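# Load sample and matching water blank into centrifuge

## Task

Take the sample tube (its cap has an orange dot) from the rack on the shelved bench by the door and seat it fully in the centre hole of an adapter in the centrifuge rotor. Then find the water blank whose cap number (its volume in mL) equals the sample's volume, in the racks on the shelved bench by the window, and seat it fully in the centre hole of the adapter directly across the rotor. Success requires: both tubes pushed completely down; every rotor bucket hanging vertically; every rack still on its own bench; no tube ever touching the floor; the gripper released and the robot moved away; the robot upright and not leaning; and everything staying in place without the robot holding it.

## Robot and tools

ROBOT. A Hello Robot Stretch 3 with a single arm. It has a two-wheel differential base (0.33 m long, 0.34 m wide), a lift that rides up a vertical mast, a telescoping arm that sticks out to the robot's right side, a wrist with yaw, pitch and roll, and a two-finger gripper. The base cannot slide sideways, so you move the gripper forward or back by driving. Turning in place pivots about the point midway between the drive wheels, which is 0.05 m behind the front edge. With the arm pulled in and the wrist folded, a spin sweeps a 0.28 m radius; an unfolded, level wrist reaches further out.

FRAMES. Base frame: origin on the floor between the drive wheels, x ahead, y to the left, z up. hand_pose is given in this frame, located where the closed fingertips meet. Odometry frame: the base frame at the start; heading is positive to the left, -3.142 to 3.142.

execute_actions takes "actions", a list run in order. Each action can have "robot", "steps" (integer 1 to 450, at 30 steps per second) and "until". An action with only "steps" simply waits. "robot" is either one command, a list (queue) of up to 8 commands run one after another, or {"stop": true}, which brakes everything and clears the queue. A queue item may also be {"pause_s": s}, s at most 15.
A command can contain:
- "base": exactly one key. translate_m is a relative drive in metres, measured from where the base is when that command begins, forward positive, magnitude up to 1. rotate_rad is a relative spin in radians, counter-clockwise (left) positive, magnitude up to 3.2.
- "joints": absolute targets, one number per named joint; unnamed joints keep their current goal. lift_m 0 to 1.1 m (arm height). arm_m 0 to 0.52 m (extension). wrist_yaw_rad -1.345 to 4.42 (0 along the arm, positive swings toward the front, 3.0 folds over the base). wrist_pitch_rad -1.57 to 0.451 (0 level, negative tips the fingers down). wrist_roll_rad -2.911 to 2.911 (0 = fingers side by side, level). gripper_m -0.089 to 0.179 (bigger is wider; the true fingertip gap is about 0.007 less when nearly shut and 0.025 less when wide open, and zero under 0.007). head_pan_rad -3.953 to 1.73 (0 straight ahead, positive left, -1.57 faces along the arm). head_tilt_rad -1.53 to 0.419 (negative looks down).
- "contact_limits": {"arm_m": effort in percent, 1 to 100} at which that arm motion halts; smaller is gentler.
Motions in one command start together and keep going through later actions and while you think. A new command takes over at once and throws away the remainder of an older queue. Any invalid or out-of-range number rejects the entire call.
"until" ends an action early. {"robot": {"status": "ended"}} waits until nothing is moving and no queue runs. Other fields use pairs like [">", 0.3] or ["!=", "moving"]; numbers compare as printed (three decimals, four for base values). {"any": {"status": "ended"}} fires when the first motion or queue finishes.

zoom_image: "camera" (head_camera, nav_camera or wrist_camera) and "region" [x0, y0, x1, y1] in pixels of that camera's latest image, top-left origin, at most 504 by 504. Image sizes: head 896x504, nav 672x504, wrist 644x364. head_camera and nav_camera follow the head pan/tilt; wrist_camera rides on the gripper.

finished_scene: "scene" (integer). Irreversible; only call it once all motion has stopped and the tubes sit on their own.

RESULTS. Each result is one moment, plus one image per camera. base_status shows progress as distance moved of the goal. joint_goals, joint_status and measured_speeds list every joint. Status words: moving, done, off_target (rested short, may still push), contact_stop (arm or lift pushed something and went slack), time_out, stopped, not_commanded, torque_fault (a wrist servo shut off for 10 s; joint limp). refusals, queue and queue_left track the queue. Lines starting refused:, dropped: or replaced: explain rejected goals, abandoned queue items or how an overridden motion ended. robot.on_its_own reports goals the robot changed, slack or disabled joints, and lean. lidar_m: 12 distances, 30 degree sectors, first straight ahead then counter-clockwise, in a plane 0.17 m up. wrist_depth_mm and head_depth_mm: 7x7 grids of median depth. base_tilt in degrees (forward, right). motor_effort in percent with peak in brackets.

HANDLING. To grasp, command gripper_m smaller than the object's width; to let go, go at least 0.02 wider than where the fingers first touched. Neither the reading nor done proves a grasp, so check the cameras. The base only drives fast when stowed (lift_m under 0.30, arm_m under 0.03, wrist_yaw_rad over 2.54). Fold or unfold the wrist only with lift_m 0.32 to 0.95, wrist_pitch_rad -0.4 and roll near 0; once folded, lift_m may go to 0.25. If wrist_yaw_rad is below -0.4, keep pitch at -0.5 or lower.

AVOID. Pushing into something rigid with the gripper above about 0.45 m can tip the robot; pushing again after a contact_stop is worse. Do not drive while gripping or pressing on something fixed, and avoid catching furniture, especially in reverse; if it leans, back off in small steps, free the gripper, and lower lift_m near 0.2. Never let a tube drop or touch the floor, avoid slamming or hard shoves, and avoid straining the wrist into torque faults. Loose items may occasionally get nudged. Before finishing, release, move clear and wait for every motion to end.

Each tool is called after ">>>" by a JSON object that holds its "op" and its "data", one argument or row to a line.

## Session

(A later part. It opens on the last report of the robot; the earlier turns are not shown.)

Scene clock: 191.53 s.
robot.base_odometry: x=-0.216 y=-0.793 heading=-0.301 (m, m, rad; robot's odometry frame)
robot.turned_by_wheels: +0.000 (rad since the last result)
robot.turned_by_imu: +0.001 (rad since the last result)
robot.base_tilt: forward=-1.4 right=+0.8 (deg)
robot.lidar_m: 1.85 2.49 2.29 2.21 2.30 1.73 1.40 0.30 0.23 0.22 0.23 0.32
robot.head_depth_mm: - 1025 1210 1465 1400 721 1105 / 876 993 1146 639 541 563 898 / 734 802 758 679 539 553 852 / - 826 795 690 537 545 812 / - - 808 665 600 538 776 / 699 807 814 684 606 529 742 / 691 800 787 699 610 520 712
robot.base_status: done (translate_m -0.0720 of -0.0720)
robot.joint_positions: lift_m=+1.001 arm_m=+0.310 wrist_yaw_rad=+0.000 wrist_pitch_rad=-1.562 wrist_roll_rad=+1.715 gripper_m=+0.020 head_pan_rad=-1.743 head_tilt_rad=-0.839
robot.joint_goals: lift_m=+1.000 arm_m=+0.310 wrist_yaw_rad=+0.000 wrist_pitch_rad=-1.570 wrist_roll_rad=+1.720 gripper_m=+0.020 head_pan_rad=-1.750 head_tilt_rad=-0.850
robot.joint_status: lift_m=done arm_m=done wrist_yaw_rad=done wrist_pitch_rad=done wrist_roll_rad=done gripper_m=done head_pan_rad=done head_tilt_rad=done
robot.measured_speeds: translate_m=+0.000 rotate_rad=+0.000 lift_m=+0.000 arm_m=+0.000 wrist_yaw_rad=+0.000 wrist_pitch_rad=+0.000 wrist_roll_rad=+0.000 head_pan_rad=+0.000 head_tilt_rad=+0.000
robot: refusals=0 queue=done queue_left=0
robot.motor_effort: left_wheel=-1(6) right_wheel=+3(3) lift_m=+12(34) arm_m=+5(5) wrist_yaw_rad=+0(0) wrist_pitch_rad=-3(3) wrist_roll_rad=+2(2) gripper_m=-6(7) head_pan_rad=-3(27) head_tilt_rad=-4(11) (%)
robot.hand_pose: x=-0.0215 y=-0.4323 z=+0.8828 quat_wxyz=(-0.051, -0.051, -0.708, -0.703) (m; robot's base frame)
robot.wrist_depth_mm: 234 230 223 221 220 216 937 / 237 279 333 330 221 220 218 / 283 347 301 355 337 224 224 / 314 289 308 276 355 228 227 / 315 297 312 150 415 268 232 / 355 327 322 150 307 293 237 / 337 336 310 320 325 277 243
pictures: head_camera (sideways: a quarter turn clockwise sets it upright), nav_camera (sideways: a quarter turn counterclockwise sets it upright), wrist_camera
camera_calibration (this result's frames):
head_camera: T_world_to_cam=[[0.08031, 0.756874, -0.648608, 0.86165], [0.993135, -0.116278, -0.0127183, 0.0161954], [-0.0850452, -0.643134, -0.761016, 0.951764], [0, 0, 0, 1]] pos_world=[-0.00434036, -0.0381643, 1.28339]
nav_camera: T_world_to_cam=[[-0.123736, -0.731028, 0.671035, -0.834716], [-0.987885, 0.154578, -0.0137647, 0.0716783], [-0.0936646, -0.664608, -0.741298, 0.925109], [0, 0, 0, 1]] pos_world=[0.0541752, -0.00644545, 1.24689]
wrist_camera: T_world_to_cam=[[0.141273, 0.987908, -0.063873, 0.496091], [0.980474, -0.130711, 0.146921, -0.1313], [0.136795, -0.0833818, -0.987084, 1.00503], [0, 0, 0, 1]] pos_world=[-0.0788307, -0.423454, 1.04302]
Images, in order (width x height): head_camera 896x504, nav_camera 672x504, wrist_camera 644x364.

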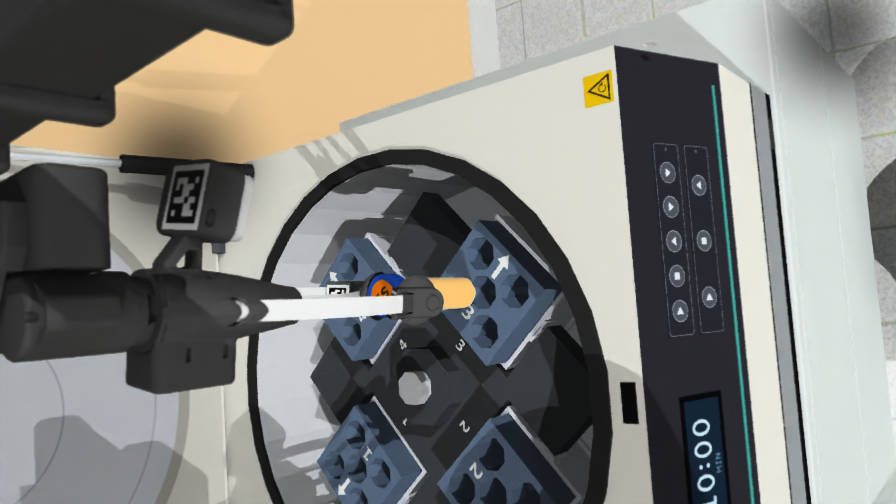

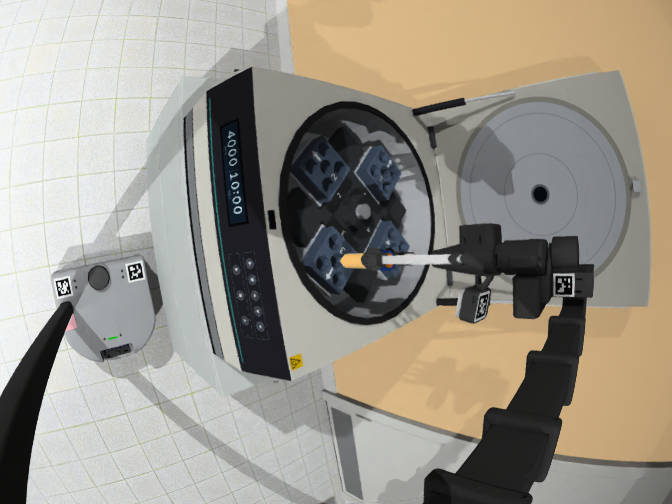

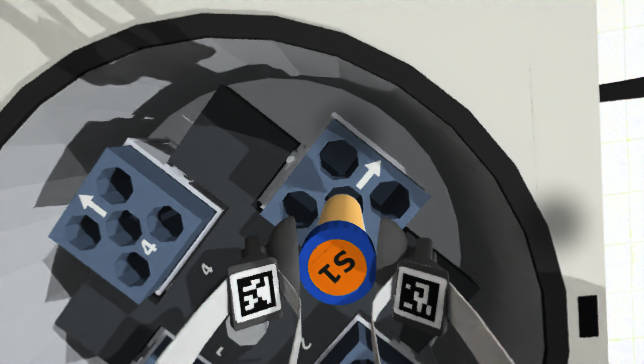

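>>> {"op": "execute_actions", "data": {
  "actions": [
    {"robot":{"joints":{"lift_m":0.94}},"steps":450,"until":{"robot":{"status":"ended"}}}
  ]
}}

Scene clock: 196.20 s.
robot.base_odometry: x=-0.216 y=-0.793 heading=-0.301 (m, m, rad; robot's odometry frame)
robot.turned_by_wheels: +0.000 (rad since the last result)
robot.turned_by_imu: +0.001 (rad since the last result)
robot.base_tilt: forward=-1.3 right=+0.7 (deg)
robot.lidar_m: 1.84 2.49 2.28 2.21 2.31 1.73 1.40 0.30 0.23 0.22 0.23 0.32
robot.head_depth_mm: 863 - - - 865 720 1104 / - - 1142 638 540 564 896 / - 848 740 675 539 554 855 / - - 798 696 537 544 812 / - - 773 691 599 537 776 / 698 807 811 686 604 530 744 / 690 799 789 698 609 522 711
robot.base_status: done (translate_m -0.0720 of -0.0720)
robot.joint_positions: lift_m=+0.941 arm_m=+0.310 wrist_yaw_rad=+0.000 wrist_pitch_rad=-1.562 wrist_roll_rad=+1.715 gripper_m=+0.020 head_pan_rad=-1.743 head_tilt_rad=-0.839
robot.joint_goals: lift_m=+0.940 arm_m=+0.310 wrist_yaw_rad=+0.000 wrist_pitch_rad=-1.570 wrist_roll_rad=+1.720 gripper_m=+0.020 head_pan_rad=-1.750 head_tilt_rad=-0.850
robot.joint_status: lift_m=done arm_m=done wrist_yaw_rad=done wrist_pitch_rad=done wrist_roll_rad=done gripper_m=done head_pan_rad=done head_tilt_rad=done
robot.measured_speeds: translate_m=+0.000 rotate_rad=+0.000 lift_m=+0.000 arm_m=+0.000 wrist_yaw_rad=+0.000 wrist_pitch_rad=+0.000 wrist_roll_rad=+0.000 head_pan_rad=+0.000 head_tilt_rad=+0.000
robot: refusals=0 queue=done queue_left=0
robot.motor_effort: left_wheel=-1(1) right_wheel=+3(2) lift_m=+12(13) arm_m=+5(5) wrist_yaw_rad=+0(0) wrist_pitch_rad=-3(3) wrist_roll_rad=+2(2) gripper_m=-7(6) head_pan_rad=-3(3) head_tilt_rad=-3(4) (%)
robot.hand_pose: x=-0.0215 y=-0.4323 z=+0.8228 quat_wxyz=(-0.051, -0.051, -0.708, -0.703) (m; robot's base frame)
robot.wrist_depth_mm: 176 193 199 163 162 160 158 / 226 279 318 331 179 162 161 / 274 285 240 297 337 165 164 / 231 247 245 214 270 210 166 / 233 235 251 149 237 267 169 / 240 254 258 150 - 270 173 / 272 268 239 256 251 258 184
pictures: head_camera (sideways: a quarter turn clockwise sets it upright), nav_camera (sideways: a quarter turn counterclockwise sets it upright), wrist_camera
camera_calibration (this result's frames):
head_camera: T_world_to_cam=[[0.0803228, 0.756886, -0.648592, 0.861628], [0.993134, -0.116292, -0.0127171, 0.0161938], [-0.0850511, -0.643117, -0.76103, 0.951783], [0, 0, 0, 1]] pos_world=[-0.00434082, -0.0381638, 1.28339]
nav_camera: T_world_to_cam=[[-0.123749, -0.731041, 0.671018, -0.834694], [-0.987883, 0.154592, -0.0137651, 0.0716787], [-0.0936709, -0.664591, -0.741313, 0.925128], [0, 0, 0, 1]] pos_world=[0.0541753, -0.00644492, 1.24689]
wrist_camera: T_world_to_cam=[[0.141273, 0.987908, -0.063873, 0.492259], [0.980474, -0.13071, 0.146921, -0.122484], [0.136795, -0.0833817, -0.987084, 0.945796], [0, 0, 0, 1]] pos_world=[-0.0788307, -0.423454, 0.983018]
Images, in order (width x height): head_camera 896x504, nav_camera 672x504, wrist_camera 644x364.

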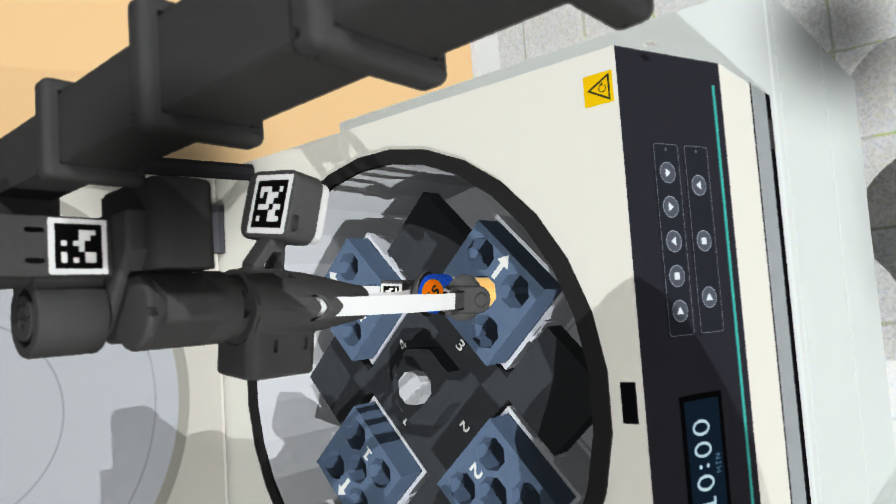

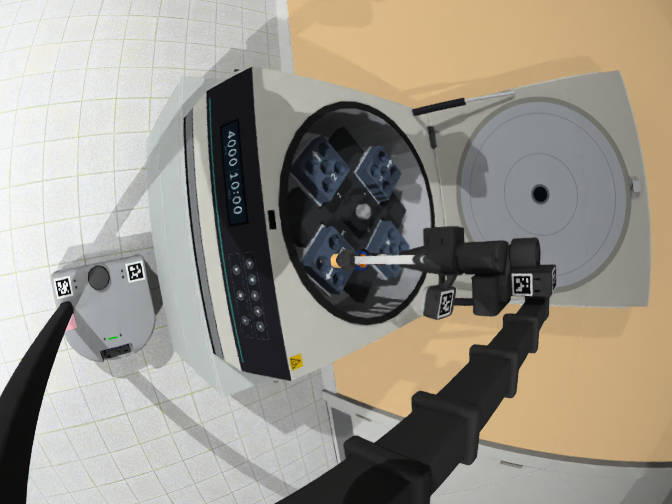

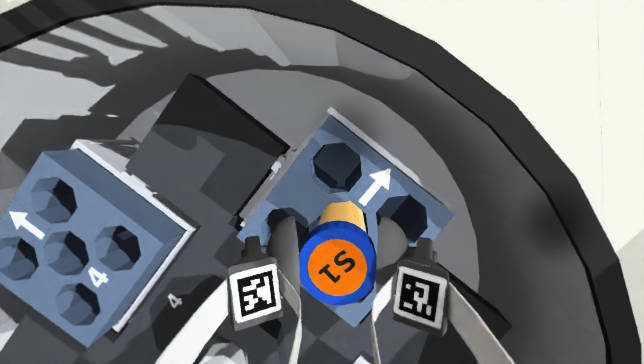

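>>> {"op": "execute_actions", "data": {
  "actions": [
    {"robot":{"joints":{"lift_m":0.88}},"steps":450,"until":{"robot":{"status":"ended"}}}
  ]
}}

Scene clock: 199.17 s.
robot.base_odometry: x=-0.216 y=-0.793 heading=-0.301 (m, m, rad; robot's odometry frame)
robot.turned_by_wheels: +0.000 (rad since the last result)
robot.turned_by_imu: -0.001 (rad since the last result)
robot.base_tilt: forward=-1.2 right=+0.6 (deg)
robot.lidar_m: 1.85 2.49 2.28 2.21 2.31 1.73 1.40 0.30 0.23 0.22 0.23 0.32
robot.head_depth_mm: 872 988 - - - 707 1109 / 858 - - 627 540 568 906 / 693 - 750 653 539 558 863 / 684 - 780 705 538 548 820 / 695 - - 701 534 540 783 / 701 813 817 686 606 532 750 / 695 800 794 700 606 526 718
robot.base_status: done (translate_m -0.0720 of -0.0720)
robot.joint_positions: lift_m=+0.900 arm_m=+0.310 wrist_yaw_rad=+0.003 wrist_pitch_rad=-1.582 wrist_roll_rad=+1.715 gripper_m=+0.020 head_pan_rad=-1.743 head_tilt_rad=-0.839
robot.joint_goals: lift_m=+0.900 arm_m=+0.310 wrist_yaw_rad=+0.000 wrist_pitch_rad=-1.570 wrist_roll_rad=+1.720 gripper_m=+0.020 head_pan_rad=-1.750 head_tilt_rad=-0.850
robot.joint_status: lift_m=contact_stop arm_m=done wrist_yaw_rad=done wrist_pitch_rad=done wrist_roll_rad=done gripper_m=done head_pan_rad=done head_tilt_rad=done
robot.measured_speeds: translate_m=+0.000 rotate_rad=+0.001 lift_m=+0.005 arm_m=+0.000 wrist_yaw_rad=+0.000 wrist_pitch_rad=+0.000 wrist_roll_rad=+0.000 head_pan_rad=+0.000 head_tilt_rad=-0.024
robot: refusals=0 queue=dropped queue_left=0
robot.on_its_own: lift_m is slack since a contact_stop, until your next command for it (your +0.880 is given up)
robot.motor_effort: left_wheel=-2(2) right_wheel=+1(3) lift_m=+5(10) arm_m=+4(4) wrist_yaw_rad=-4(5) wrist_pitch_rad=+4(9) wrist_roll_rad=+2(2) gripper_m=-7(7) head_pan_rad=-3(3) head_tilt_rad=-3(3) (%)
robot.hand_pose: x=-0.0216 y=-0.4274 z=+0.7828 quat_wxyz=(-0.049, -0.050, -0.701, -0.710) (m; robot's base frame)
robot.wrist_depth_mm: 179 192 195 150 125 127 125 / 231 250 312 309 163 127 128 / 259 205 204 263 302 138 130 / 210 209 206 192 207 192 131 / 189 211 211 157 179 237 133 / 195 218 217 151 - 277 157 / 201 226 216 191 215 246 172
pictures: head_camera (sideways: a quarter turn clockwise sets it upright), nav_camera (sideways: a quarter turn counterclockwise sets it upright), wrist_camera
camera_calibration (this result's frames):
head_camera: T_world_to_cam=[[0.0805297, 0.757193, -0.648208, 0.861126], [0.993112, -0.116483, -0.0126891, 0.0161575], [-0.0851132, -0.642721, -0.761358, 0.952209], [0, 0, 0, 1]] pos_world=[-0.00434681, -0.0381525, 1.28337]
nav_camera: T_world_to_cam=[[-0.123953, -0.73135, 0.670643, -0.834204], [-0.987851, 0.154795, -0.0137736, 0.0716896], [-0.093739, -0.664203, -0.741652, 0.92557], [0, 0, 0, 1]] pos_world=[0.0541788, -0.00642709, 1.24689]
wrist_camera: T_world_to_cam=[[0.13814, 0.989406, -0.0446407, 0.470332], [0.980892, -0.130438, 0.144352, -0.113743], [0.137, -0.0637284, -0.988519, 0.916294], [0, 0, 0, 1]] pos_world=[-0.0789343, -0.421792, 0.943189]
Images, in order (width x height): head_camera 896x504, nav_camera 672x504, wrist_camera 644x364.

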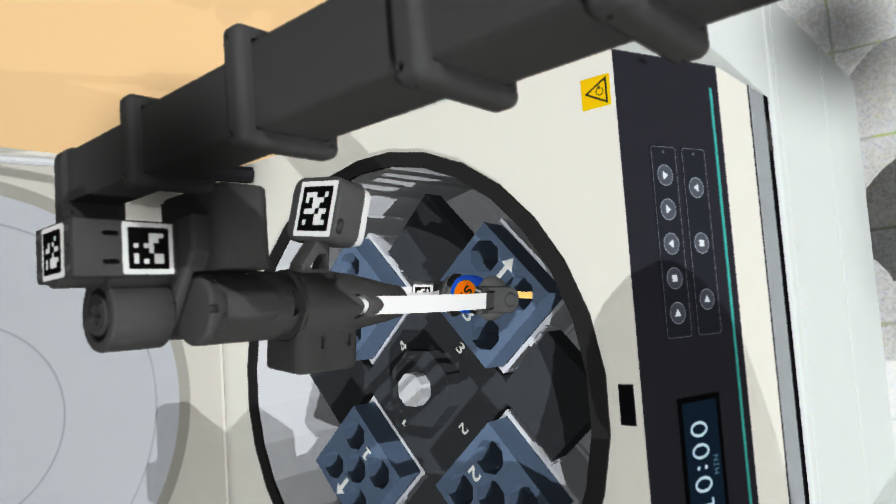

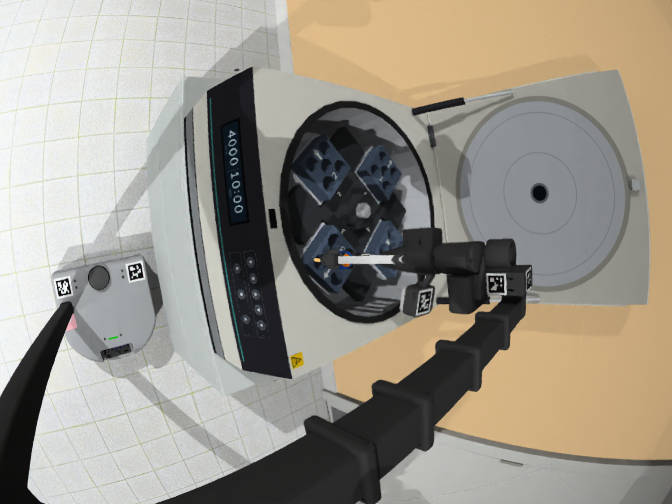

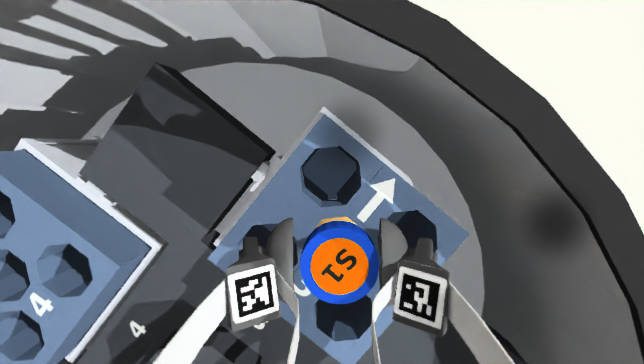

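>>> {"op": "execute_actions", "data": {
  "actions": [
    {"robot":[{"joints":{"lift_m":0.905,"gripper_m":0.07}},{"joints":{"lift_m":0.96}}],"steps":450,"until":{"robot":{"status":"ended"}}}
  ]
}}

>>> {"op": "zoom_image", "data": {
  "camera": "head_camera",
  "region": [400, 200, 620, 400]
}}

Scene clock: 204.60 s.
robot.base_odometry: x=-0.216 y=-0.793 heading=-0.301 (m, m, rad; robot's odometry frame)
robot.turned_by_wheels: +0.000 (rad since the last result)
robot.turned_by_imu: +0.000 (rad since the last result)
robot.base_tilt: forward=-1.3 right=+0.8 (deg)
robot.lidar_m: 1.85 2.49 2.28 2.21 2.31 1.73 1.40 0.31 0.23 0.22 0.23 0.32
robot.head_depth_mm: 836 - - 1515 1412 719 1108 / - - 1146 654 539 566 904 / - 833 740 662 538 556 860 / - - 796 704 537 545 819 / - - 778 701 532 538 781 / 699 791 813 684 604 530 747 / 692 798 788 697 604 522 715
robot.base_status: done (translate_m -0.0720 of -0.0720)
robot.joint_positions: lift_m=+0.959 arm_m=+0.310 wrist_yaw_rad=+0.002 wrist_pitch_rad=-1.569 wrist_roll_rad=+1.715 gripper_m=+0.070 head_pan_rad=-1.744 head_tilt_rad=-0.840
robot.joint_goals: lift_m=+0.960 arm_m=+0.310 wrist_yaw_rad=+0.000 wrist_pitch_rad=-1.570 wrist_roll_rad=+1.720 gripper_m=+0.070 head_pan_rad=-1.750 head_tilt_rad=-0.850
robot.joint_status: lift_m=done arm_m=done wrist_yaw_rad=done wrist_pitch_rad=done wrist_roll_rad=done gripper_m=done head_pan_rad=done head_tilt_rad=done
robot.measured_speeds: translate_m=+0.000 rotate_rad=+0.000 lift_m=+0.000 arm_m=+0.000 wrist_yaw_rad=+0.000 wrist_pitch_rad=+0.000 wrist_roll_rad=+0.000 head_pan_rad=+0.000 head_tilt_rad=+0.000
robot: refusals=0 queue=done queue_left=0
robot.motor_effort: left_wheel=-1(4) right_wheel=+1(10) lift_m=+31(34) arm_m=+3(3) wrist_yaw_rad=-2(4) wrist_pitch_rad=-1(4) wrist_roll_rad=+2(2) gripper_m=+0(81) head_pan_rad=-3(3) head_tilt_rad=-3(3) (%)
robot.hand_pose: x=-0.0216 y=-0.4308 z=+0.8419 quat_wxyz=(-0.050, -0.051, -0.706, -0.705) (m; robot's base frame)
robot.wrist_depth_mm: 191 187 192 181 181 178 176 / 225 277 320 316 182 182 179 / 278 318 259 362 320 184 183 / 260 265 263 234 257 203 187 / 256 252 271 208 248 252 189 / 257 275 - 272 267 265 193 / 293 289 260 278 273 272 198
pictures: head_camera (sideways: a quarter turn clockwise sets it upright), nav_camera (sideways: a quarter turn counterclockwise sets it upright), wrist_camera
camera_calibration (this result's frames):
head_camera: T_world_to_cam=[[0.0810599, 0.757509, -0.647773, 0.860556], [0.993041, -0.117088, -0.0126573, 0.0161166], [-0.0854342, -0.642239, -0.761728, 0.952693], [0, 0, 0, 1]] pos_world=[-0.00436849, -0.0381356, 1.28334]
nav_camera: T_world_to_cam=[[-0.124469, -0.731652, 0.670219, -0.833648], [-0.987754, 0.155411, -0.0137832, 0.0717015], [-0.0940752, -0.663727, -0.742035, 0.92607], [0, 0, 0, 1]] pos_world=[0.0541802, -0.00642572, 1.24689]
wrist_camera: T_world_to_cam=[[0.13936, 0.988564, -0.0576207, 0.486909], [0.980727, -0.12974, 0.146091, -0.123917], [0.136945, -0.0768695, -0.987592, 0.968016], [0, 0, 0, 1]] pos_world=[-0.0788919, -0.423007, 1.00216]
Images, in order (width x height): head_camera 896x504, nav_camera 672x504, wrist_camera 644x364.

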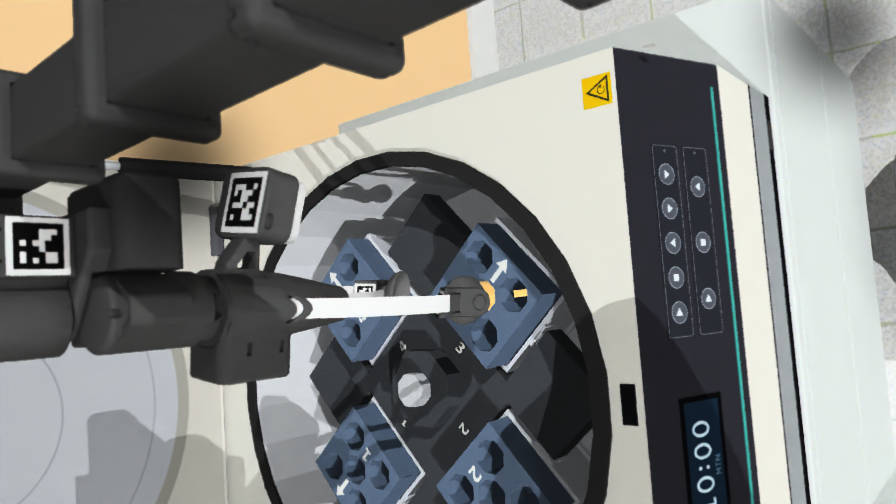

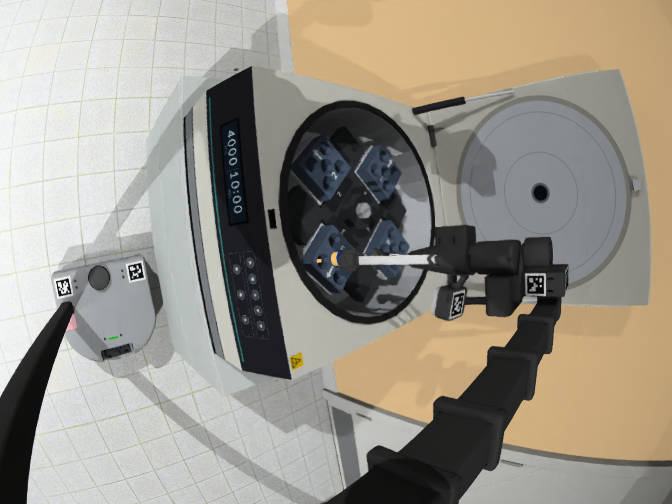

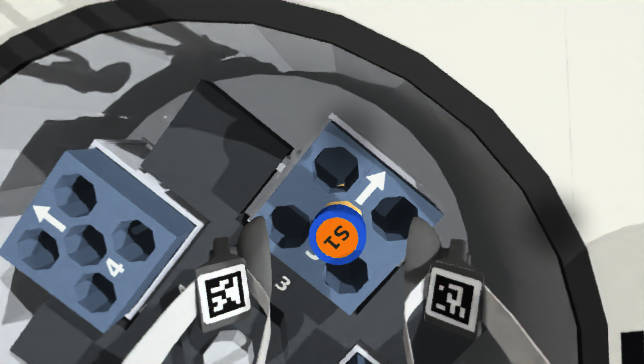

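Region (400, 200, 620, 400) of head_camera's 896x504 image, scaled by 2.291, with more detail than that image has; it fills the top 458 rows of this view, and the rest is white.

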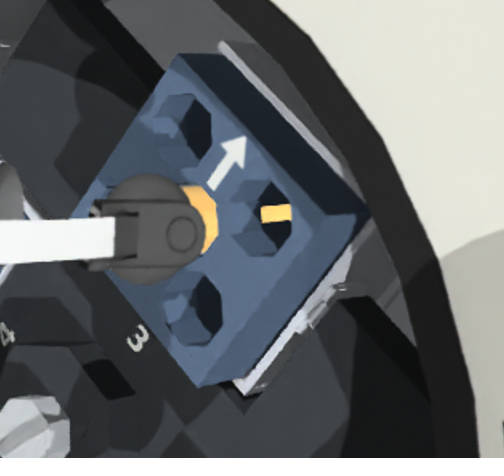

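>>> {"op": "execute_actions", "data": {
  "actions": [
    {"robot":[{"joints":{"gripper_m":0.0}},{"joints":{"lift_m":0.9}}],"steps":450,"until":{"robot":{"status":"ended"}}},
    {"robot":{"joints":{"lift_m":1.0}},"steps":450,"until":{"robot":{"status":"ended"}}}
  ]
}}

Scene clock: 210.97 s.
robot.base_odometry: x=-0.216 y=-0.793 heading=-0.301 (m, m, rad; robot's odometry frame)
robot.turned_by_wheels: +0.000 (rad since the last result)
robot.turned_by_imu: -0.015 (rad since the last result)
robot.base_tilt: forward=-1.1 right=+0.7 (deg)
robot.lidar_m: 1.85 2.50 2.29 2.21 2.30 1.72 1.40 0.31 0.23 0.22 0.23 0.31
robot.head_depth_mm: - 1030 1230 1483 1448 733 1110 / 894 998 1157 903 540 568 927 / 856 945 758 637 538 558 873 / - 821 800 680 537 547 821 / - - 788 665 533 538 777 / 697 806 813 684 605 529 739 / 689 797 800 697 596 519 703
robot.base_status: done (translate_m -0.0720 of -0.0720)
robot.joint_positions: lift_m=+0.999 arm_m=+0.310 wrist_yaw_rad=+0.001 wrist_pitch_rad=-1.568 wrist_roll_rad=+1.715 gripper_m=+0.000 head_pan_rad=-1.744 head_tilt_rad=-0.840
robot.joint_goals: lift_m=+1.000 arm_m=+0.310 wrist_yaw_rad=+0.000 wrist_pitch_rad=-1.570 wrist_roll_rad=+1.720 gripper_m=+0.000 head_pan_rad=-1.750 head_tilt_rad=-0.850
robot.joint_status: lift_m=done arm_m=done wrist_yaw_rad=done wrist_pitch_rad=done wrist_roll_rad=done gripper_m=done head_pan_rad=done head_tilt_rad=done
robot.measured_speeds: translate_m=+0.000 rotate_rad=-0.001 lift_m=+0.000 arm_m=+0.000 wrist_yaw_rad=+0.000 wrist_pitch_rad=+0.000 wrist_roll_rad=+0.000 head_pan_rad=+0.000 head_tilt_rad=+0.000
robot: refusals=0 queue=done queue_left=0
robot.motor_effort: left_wheel=+0(9) right_wheel=+2(22) lift_m=+31(32) arm_m=+3(4) wrist_yaw_rad=-2(2) wrist_pitch_rad=-1(7) wrist_roll_rad=+2(2) gripper_m=-2(78) head_pan_rad=-4(3) head_tilt_rad=-3(3) (%)
robot.hand_pose: x=-0.0215 y=-0.4310 z=+0.8819 quat_wxyz=(-0.050, -0.051, -0.706, -0.705) (m; robot's base frame)
robot.wrist_depth_mm: 234 229 224 221 219 216 939 / 236 246 312 253 221 220 220 / 264 340 410 355 281 223 972 / 314 317 303 275 409 227 227 / 306 294 313 274 305 257 232 / 319 300 317 - 304 295 238 / 352 334 304 316 307 302 243
pictures: head_camera (sideways: a quarter turn clockwise sets it upright), nav_camera (sideways: a quarter turn counterclockwise sets it upright), wrist_camera
replaced: robot.lift_m: its motion had ended contact_stop
camera_calibration (this result's frames):
head_camera: T_world_to_cam=[[0.0812946, 0.757615, -0.647619, 0.860354], [0.993009, -0.117363, -0.0126461, 0.0161022], [-0.0855874, -0.642063, -0.76186, 0.952864], [0, 0, 0, 1]] pos_world=[-0.00437852, -0.038129, 1.28333]
nav_camera: T_world_to_cam=[[-0.124697, -0.731751, 0.670068, -0.833451], [-0.98771, 0.155691, -0.0137866, 0.0717056], [-0.094235, -0.663552, -0.742171, 0.926248], [0, 0, 0, 1]] pos_world=[0.0541803, -0.00642819, 1.24689]
wrist_camera: T_world_to_cam=[[0.139704, 0.988477, -0.0582806, 0.48997], [0.980681, -0.129984, 0.146179, -0.129978], [0.136919, -0.0775765, -0.98754, 1.00714], [0, 0, 0, 1]] pos_world=[-0.0788808, -0.423088, 1.04215]
Images, in order (width x height): head_camera 896x504, nav_camera 672x504, wrist_camera 644x364.

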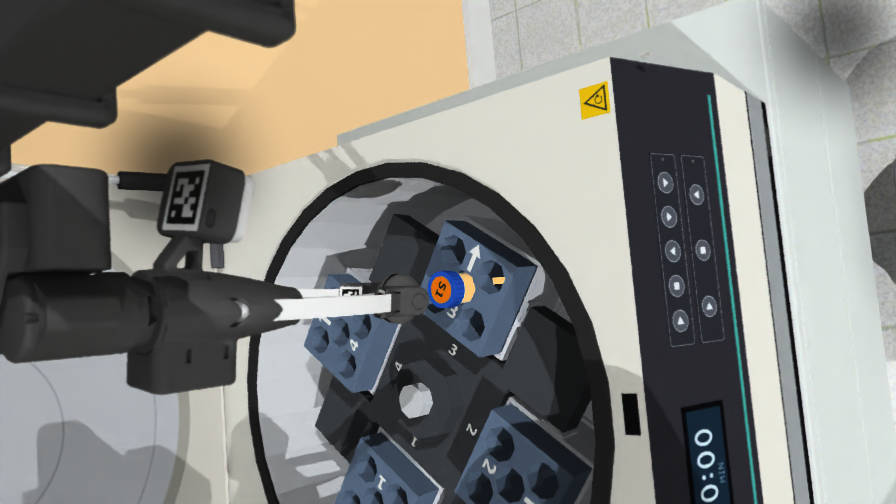

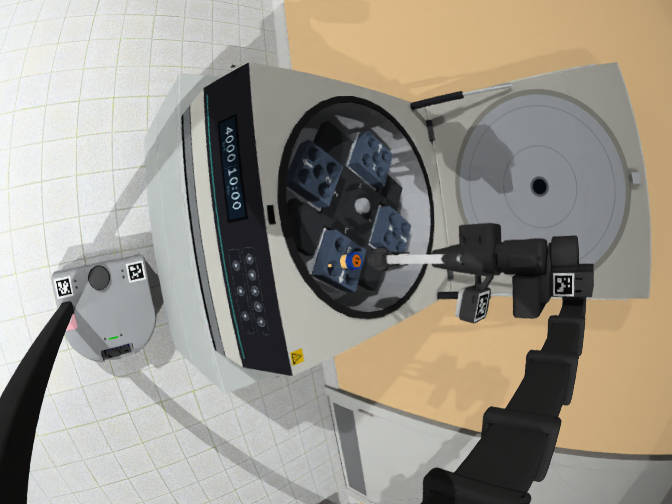

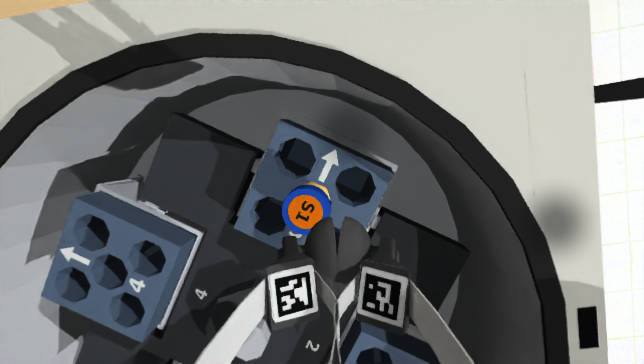

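>>> {"op": "execute_actions", "data": {
  "actions": [
    {"robot":[{"joints":{"lift_m":1.1}},{"joints":{"arm_m":0.0,"gripper_m":0.08,"head_pan_rad":-0.3,"head_tilt_rad":-0.4},"base":{"translate_m":0.8}},{"base":{"rotate_rad":0.65}},{"base":{"translate_m":0.85}},{"base":{"rotate_rad":0.92},"joints":{"head_pan_rad":-1.4,"head_tilt_rad":-0.55}}],"steps":450,"until":{"robot":{"status":"ended"}}},
    {"steps":450,"until":{"robot":{"status":"ended"}}}
  ]
}}

Scene clock: 248.17 s.
robot.base_odometry: x=+1.347 y=-0.739 heading=+1.269 (m, m, rad; robot's odometry frame)
robot.turned_by_wheels: +1.570 (rad since the last result)
robot.turned_by_imu: +1.584 (rad since the last result)
robot.base_tilt: forward=-1.2 right=+0.7 (deg)
robot.lidar_m: 2.31 1.86 2.41 2.95 1.27 1.44 1.45 1.50 0.42 1.00 1.05 1.21
robot.head_depth_mm: 876 988 1076 1042 - - - / 884 1006 1110 996 769 - - / 911 1031 1138 985 770 - - / 820 1052 1164 985 765 641 - / 960 1077 1180 981 762 608 1195 / 974 1105 1204 975 616 605 1210 / 799 1119 1216 966 754 590 1235
robot.base_status: done (rotate_rad +0.9199 of +0.9200)
robot.joint_positions: lift_m=+1.098 arm_m=+0.000 wrist_yaw_rad=+0.001 wrist_pitch_rad=-1.568 wrist_roll_rad=+1.715 gripper_m=+0.080 head_pan_rad=-1.393 head_tilt_rad=-0.543
robot.joint_goals: lift_m=+1.100 arm_m=+0.000 wrist_yaw_rad=+0.000 wrist_pitch_rad=-1.570 wrist_roll_rad=+1.720 gripper_m=+0.080 head_pan_rad=-1.400 head_tilt_rad=-0.550
robot.joint_status: lift_m=done arm_m=done wrist_yaw_rad=done wrist_pitch_rad=done wrist_roll_rad=done gripper_m=done head_pan_rad=done head_tilt_rad=done
robot.measured_speeds: translate_m=+0.000 rotate_rad=+0.000 lift_m=+0.000 arm_m=+0.000 wrist_yaw_rad=+0.000 wrist_pitch_rad=+0.000 wrist_roll_rad=+0.000 head_pan_rad=+0.000 head_tilt_rad=+0.000
robot: refusals=0 queue=done queue_left=0
robot.motor_effort: left_wheel=-2(5) right_wheel=+3(7) lift_m=+31(31) arm_m=-5(5) wrist_yaw_rad=-2(2) wrist_pitch_rad=-1(1) wrist_roll_rad=+2(2) gripper_m=+0(81) head_pan_rad=-3(31) head_tilt_rad=-2(21) (%)
robot.hand_pose: x=-0.0215 y=-0.1217 z=+0.9805 quat_wxyz=(-0.050, -0.051, -0.706, -0.705) (m; robot's base frame)
robot.wrist_depth_mm: 380 448 - - - - - / 385 387 - - - - - / 393 391 - - - - - / 403 401 - - - - - / 409 411 - - - - - / 423 419 - - - - - / 434 426 - - - - -
pictures: head_camera (sideways: a quarter turn clockwise sets it upright), nav_camera (sideways: a quarter turn counterclockwise sets it upright), wrist_camera
camera_calibration (this result's frames):
head_camera: T_world_to_cam=[[-0.144674, 0.519847, -0.84192, 1.11498], [0.973912, 0.225152, -0.0283338, 0.0366503], [0.174831, -0.824055, -0.538858, 0.661206], [0, 0, 0, 1]] pos_world=[0.0100151, -0.0430012, 1.29606]
nav_camera: T_world_to_cam=[[0.0940006, -0.504785, 0.858112, -1.07989], [-0.980443, -0.196629, -0.00826603, 0.0644784], [0.172902, -0.840553, -0.513397, 0.627023], [0, 0, 0, 1]] pos_world=[0.0563144, -0.00539008, 1.24911]
wrist_camera: T_world_to_cam=[[0.140047, 0.988425, -0.0583319, 0.190029], [0.980636, -0.130316, 0.146186, -0.10424], [0.136892, -0.0776753, -0.987536, 1.12847], [0, 0, 0, 1]] pos_world=[-0.0788699, -0.11376, 1.14072]
Images, in order (width x height): head_camera 896x504, nav_camera 672x504, wrist_camera 644x364.

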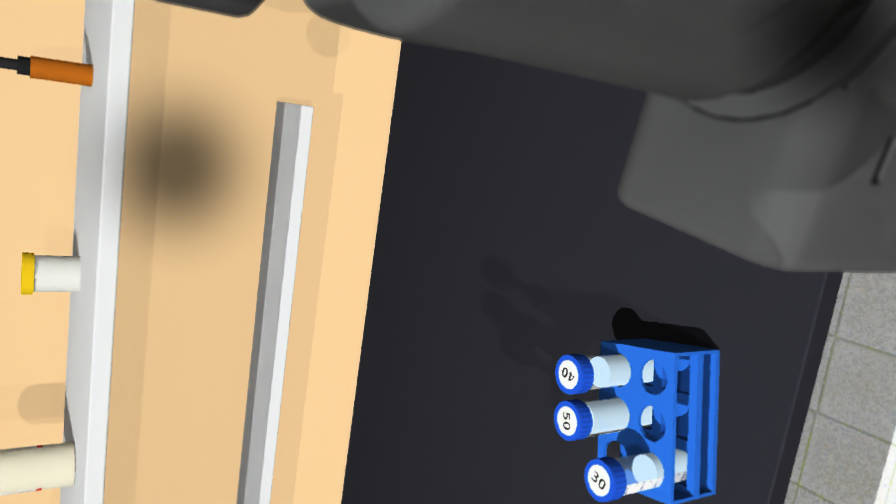

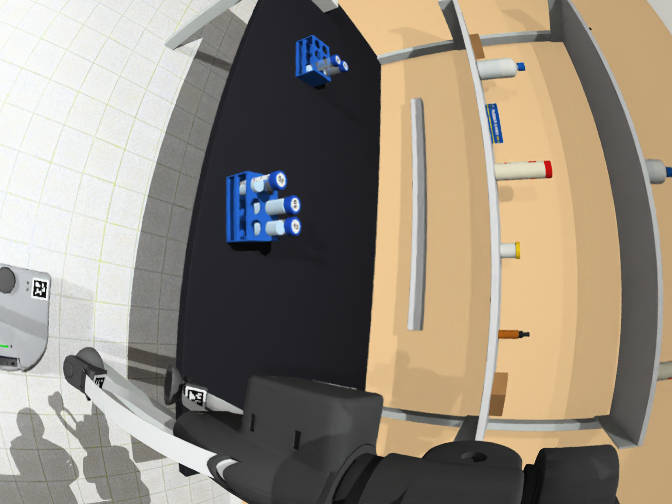

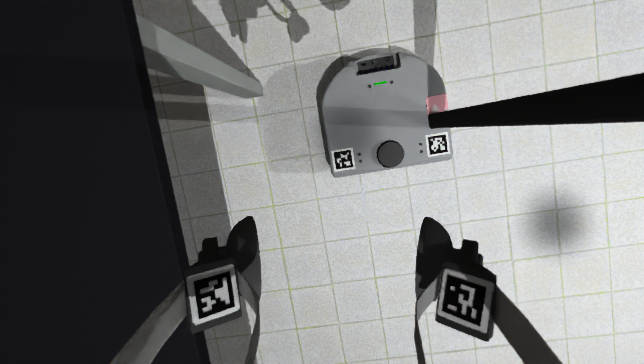

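>>> {"op": "zoom_image", "data": {
  "camera": "head_camera",
  "region": [530, 320, 750, 504]
}}

>>> {"op": "zoom_image", "data": {
  "camera": "nav_camera",
  "region": [280, 20, 370, 100]
}}

Region (530, 320, 750, 504) of head_camera's 896x504 image, scaled by 2.291, with more detail than that image has; it fills the top 422 rows of this view, and the rest is white.

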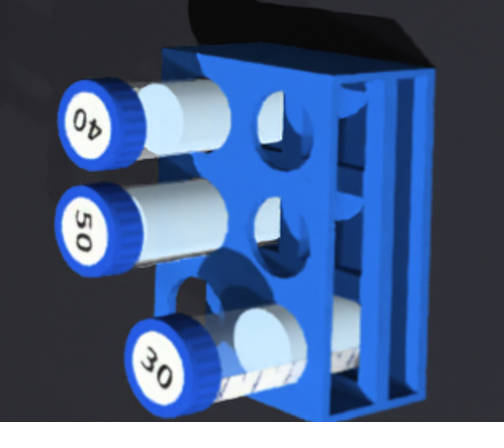

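Region (280, 20, 370, 100) of nav_camera's 672x504 image, scaled by 5.600, with more detail than that image has.

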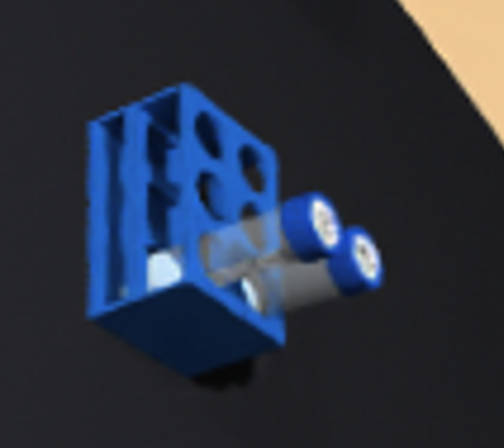

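>>> {"op": "execute_actions", "data": {
  "actions": [
    {"robot":[{"joints":{"arm_m":0.335,"wrist_roll_rad":1.3,"gripper_m":0.07,"head_pan_rad":-1.75,"head_tilt_rad":-0.75},"base":{"translate_m":0.266}},{"joints":{"lift_m":1.04}}],"steps":450,"until":{"robot":{"status":"ended"}}}
  ]
}}

Scene clock: 265.00 s.
robot.base_odometry: x=+1.426 y=-0.485 heading=+1.269 (m, m, rad; robot's odometry frame)
robot.turned_by_wheels: +0.000 (rad since the last result)
robot.turned_by_imu: +0.001 (rad since the last result)
robot.base_tilt: forward=-1.4 right=+0.7 (deg)
robot.lidar_m: 2.04 1.62 2.03 2.89 1.44 1.44 1.72 0.61 1.04 1.01 1.06 0.96
robot.head_depth_mm: - 1126 938 759 637 1312 1174 / 1034 1122 940 755 637 1308 1172 / 982 1084 937 754 625 1313 1170 / - 1078 929 732 604 1278 1169 / - - 925 727 591 1279 1168 / 949 1065 920 747 629 1247 1165 / 936 1064 918 747 626 1253 1165
robot.base_status: done (translate_m +0.2660 of +0.2660)
robot.joint_positions: lift_m=+1.041 arm_m=+0.335 wrist_yaw_rad=+0.000 wrist_pitch_rad=-1.568 wrist_roll_rad=+1.306 gripper_m=+0.070 head_pan_rad=-1.743 head_tilt_rad=-0.741
robot.joint_goals: lift_m=+1.040 arm_m=+0.335 wrist_yaw_rad=+0.000 wrist_pitch_rad=-1.570 wrist_roll_rad=+1.300 gripper_m=+0.070 head_pan_rad=-1.750 head_tilt_rad=-0.750
robot.joint_status: lift_m=done arm_m=done wrist_yaw_rad=done wrist_pitch_rad=done wrist_roll_rad=done gripper_m=done head_pan_rad=done head_tilt_rad=done
robot.measured_speeds: translate_m=+0.000 rotate_rad=+0.000 lift_m=+0.000 arm_m=+0.000 wrist_yaw_rad=+0.000 wrist_pitch_rad=+0.000 wrist_roll_rad=+0.000 head_pan_rad=+0.000 head_tilt_rad=+0.000
robot: refusals=0 queue=done queue_left=0
robot.motor_effort: left_wheel=-1(2) right_wheel=+2(8) lift_m=+12(36) arm_m=+4(6) wrist_yaw_rad=+0(2) wrist_pitch_rad=-1(1) wrist_roll_rad=-3(4) gripper_m=+0(48) head_pan_rad=-3(25) head_tilt_rad=-3(14) (%)
robot.hand_pose: x=-0.0216 y=-0.4559 z=+0.9229 quat_wxyz=(+0.094, +0.093, -0.702, -0.700) (m; robot's base frame)
robot.wrist_depth_mm: 320 314 308 302 300 295 989 / 326 320 316 312 307 302 - / 331 328 323 314 310 308 - / 341 336 328 265 296 315 - / 349 342 337 270 268 - - / 358 349 - 338 219 - - / 366 360 353 345 341 - -
pictures: head_camera (sideways: a quarter turn clockwise sets it upright), nav_camera (sideways: a quarter turn counterclockwise sets it upright), wrist_camera
camera_calibration (this result's frames):
head_camera: T_world_to_cam=[[0.0690095, 0.690555, -0.71998, 0.954724], [0.992839, -0.118084, -0.0180948, 0.0231987], [-0.0975132, -0.713575, -0.693759, 0.864372], [0, 0, 0, 1]] pos_world=[-0.00462997, -0.0397558, 1.28747]
nav_camera: T_world_to_cam=[[-0.112065, -0.662614, 0.740529, -0.925351], [-0.988054, 0.153638, -0.0120503, 0.069449], [-0.105789, -0.733033, -0.671916, 0.834945], [0, 0, 0, 1]] pos_world=[0.0532475, -0.0117786, 1.2471]
wrist_camera: T_world_to_cam=[[-0.263386, 0.962948, -0.0579658, 0.496419], [0.952051, 0.26916, 0.145439, 0.0428524], [0.155652, -0.0168798, -0.987668, 1.07396], [0, 0, 0, 1]] pos_world=[-0.0772132, -0.471431, 1.08326]
Images, in order (width x height): head_camera 896x504, nav_camera 672x504, wrist_camera 644x364.

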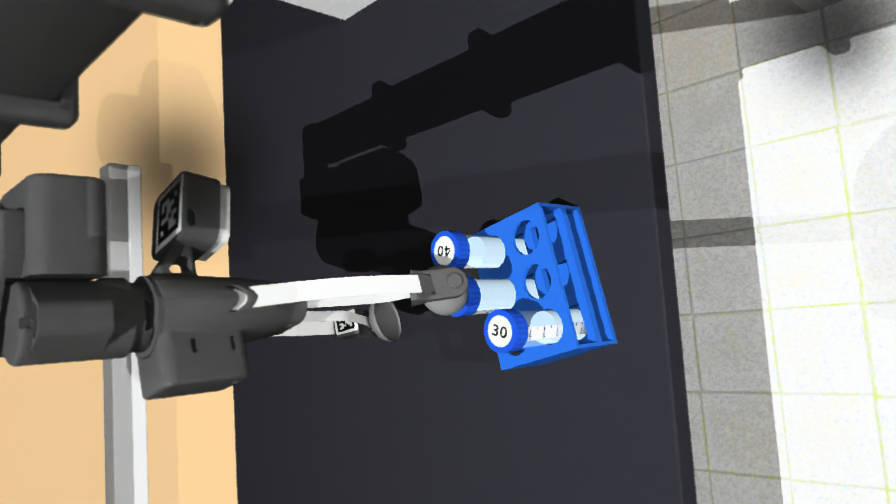

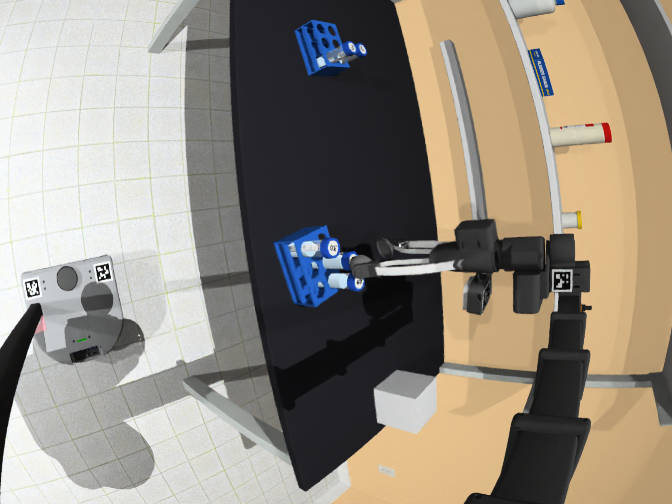

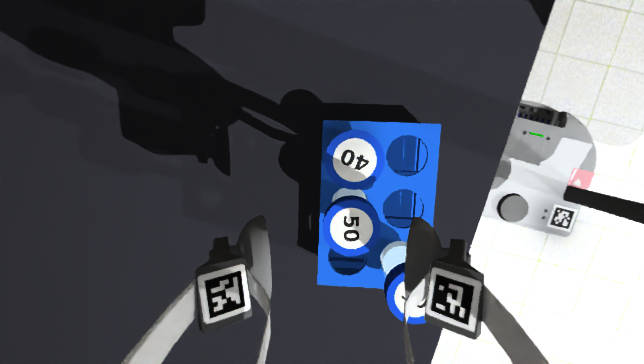

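>>> {"op": "execute_actions", "data": {
  "actions": [
    {"robot":[{"joints":{"arm_m":0.33,"wrist_roll_rad":1.1,"gripper_m":0.06}},{"joints":{"lift_m":1.0}}],"steps":450,"until":{"robot":{"status":"ended"}}}
  ]
}}

Scene clock: 272.13 s.
robot.base_odometry: x=+1.426 y=-0.485 heading=+1.269 (m, m, rad; robot's odometry frame)
robot.turned_by_wheels: +0.000 (rad since the last result)
robot.turned_by_imu: +0.001 (rad since the last result)
robot.base_tilt: forward=-1.1 right=+0.7 (deg)
robot.lidar_m: 2.04 1.62 2.03 2.89 1.44 1.45 1.72 0.61 1.04 1.01 1.05 0.96
robot.head_depth_mm: 974 - 891 758 638 1318 1172 / - 1123 937 756 634 1302 1174 / 990 1121 932 753 626 1302 1167 / - - 926 724 605 1280 1167 / - - - 710 590 1279 1164 / 944 1066 910 747 627 1254 1164 / 934 1059 919 745 628 1243 1161
robot.base_status: done (translate_m +0.2660 of +0.2660)
robot.joint_positions: lift_m=+1.001 arm_m=+0.330 wrist_yaw_rad=+0.000 wrist_pitch_rad=-1.568 wrist_roll_rad=+1.107 gripper_m=+0.060 head_pan_rad=-1.743 head_tilt_rad=-0.741
robot.joint_goals: lift_m=+1.000 arm_m=+0.330 wrist_yaw_rad=+0.000 wrist_pitch_rad=-1.570 wrist_roll_rad=+1.100 gripper_m=+0.060 head_pan_rad=-1.750 head_tilt_rad=-0.750
robot.joint_status: lift_m=done arm_m=done wrist_yaw_rad=done wrist_pitch_rad=done wrist_roll_rad=done gripper_m=done head_pan_rad=done head_tilt_rad=done
robot.measured_speeds: translate_m=+0.000 rotate_rad=+0.000 lift_m=+0.000 arm_m=+0.000 wrist_yaw_rad=+0.000 wrist_pitch_rad=+0.000 wrist_roll_rad=+0.000 head_pan_rad=+0.000 head_tilt_rad=+0.000
robot: refusals=0 queue=done queue_left=0
robot.motor_effort: left_wheel=-2(2) right_wheel=+3(2) lift_m=+12(12) arm_m=-6(4) wrist_yaw_rad=+0(0) wrist_pitch_rad=-1(1) wrist_roll_rad=-3(3) gripper_m=+0(48) head_pan_rad=-4(4) head_tilt_rad=-3(3) (%)
robot.hand_pose: x=-0.0216 y=-0.4517 z=+0.8829 quat_wxyz=(+0.163, +0.162, -0.689, -0.688) (m; robot's base frame)
robot.wrist_depth_mm: 279 275 271 266 262 257 256 / 287 280 276 272 267 262 964 / 291 287 282 277 269 269 978 / 299 294 289 224 220 275 994 / 304 299 295 170 226 282 - / 310 307 - 234 222 - - / 318 314 308 303 170 - -
pictures: head_camera (sideways: a quarter turn clockwise sets it upright), nav_camera (sideways: a quarter turn counterclockwise sets it upright), wrist_camera
camera_calibration (this result's frames):
head_camera: T_world_to_cam=[[0.0690094, 0.690555, -0.71998, 0.954724], [0.992839, -0.118083, -0.0180948, 0.0231987], [-0.0975132, -0.713575, -0.693759, 0.864372], [0, 0, 0, 1]] pos_world=[-0.00462997, -0.0397558, 1.28747]
nav_camera: T_world_to_cam=[[-0.112065, -0.662614, 0.740529, -0.925351], [-0.988054, 0.153638, -0.0120503, 0.069449], [-0.105789, -0.733033, -0.671916, 0.834945], [0, 0, 0, 1]] pos_world=[0.0532475, -0.0117786, 1.2471]
wrist_camera: T_world_to_cam=[[-0.449056, 0.89164, -0.0576809, 0.453538], [0.879865, 0.452515, 0.145144, 0.129076], [0.155518, 0.0144265, -0.987728, 1.04872], [0, 0, 0, 1]] pos_world=[-0.0730001, -0.47793, 1.04327]
Images, in order (width x height): head_camera 896x504, nav_camera 672x504, wrist_camera 644x364.

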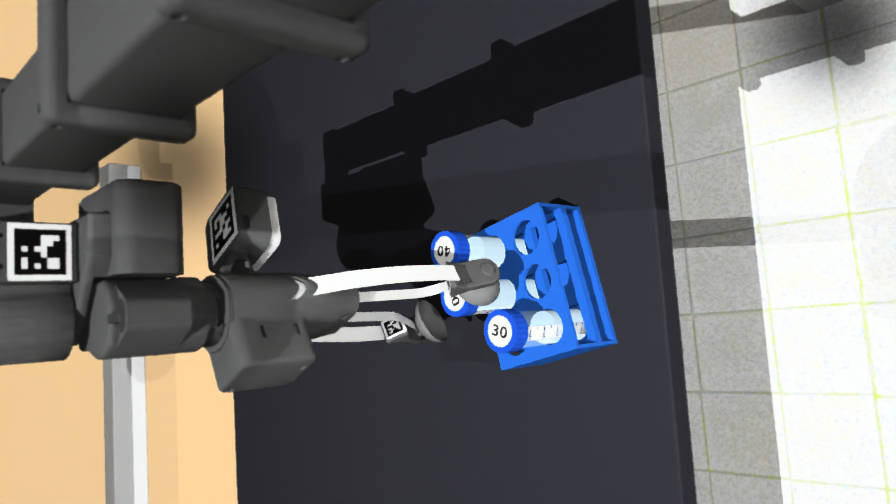

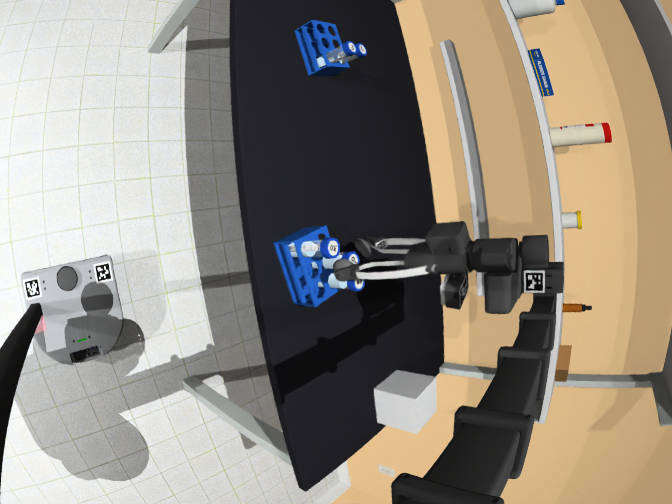

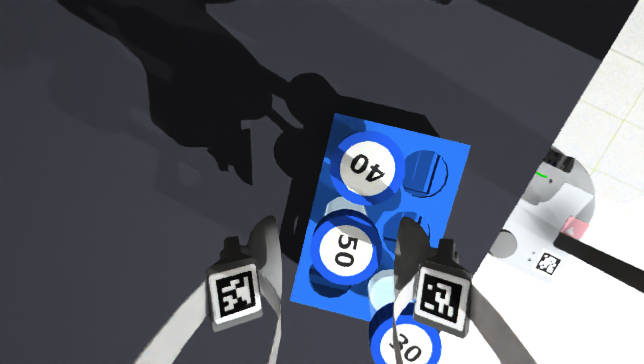

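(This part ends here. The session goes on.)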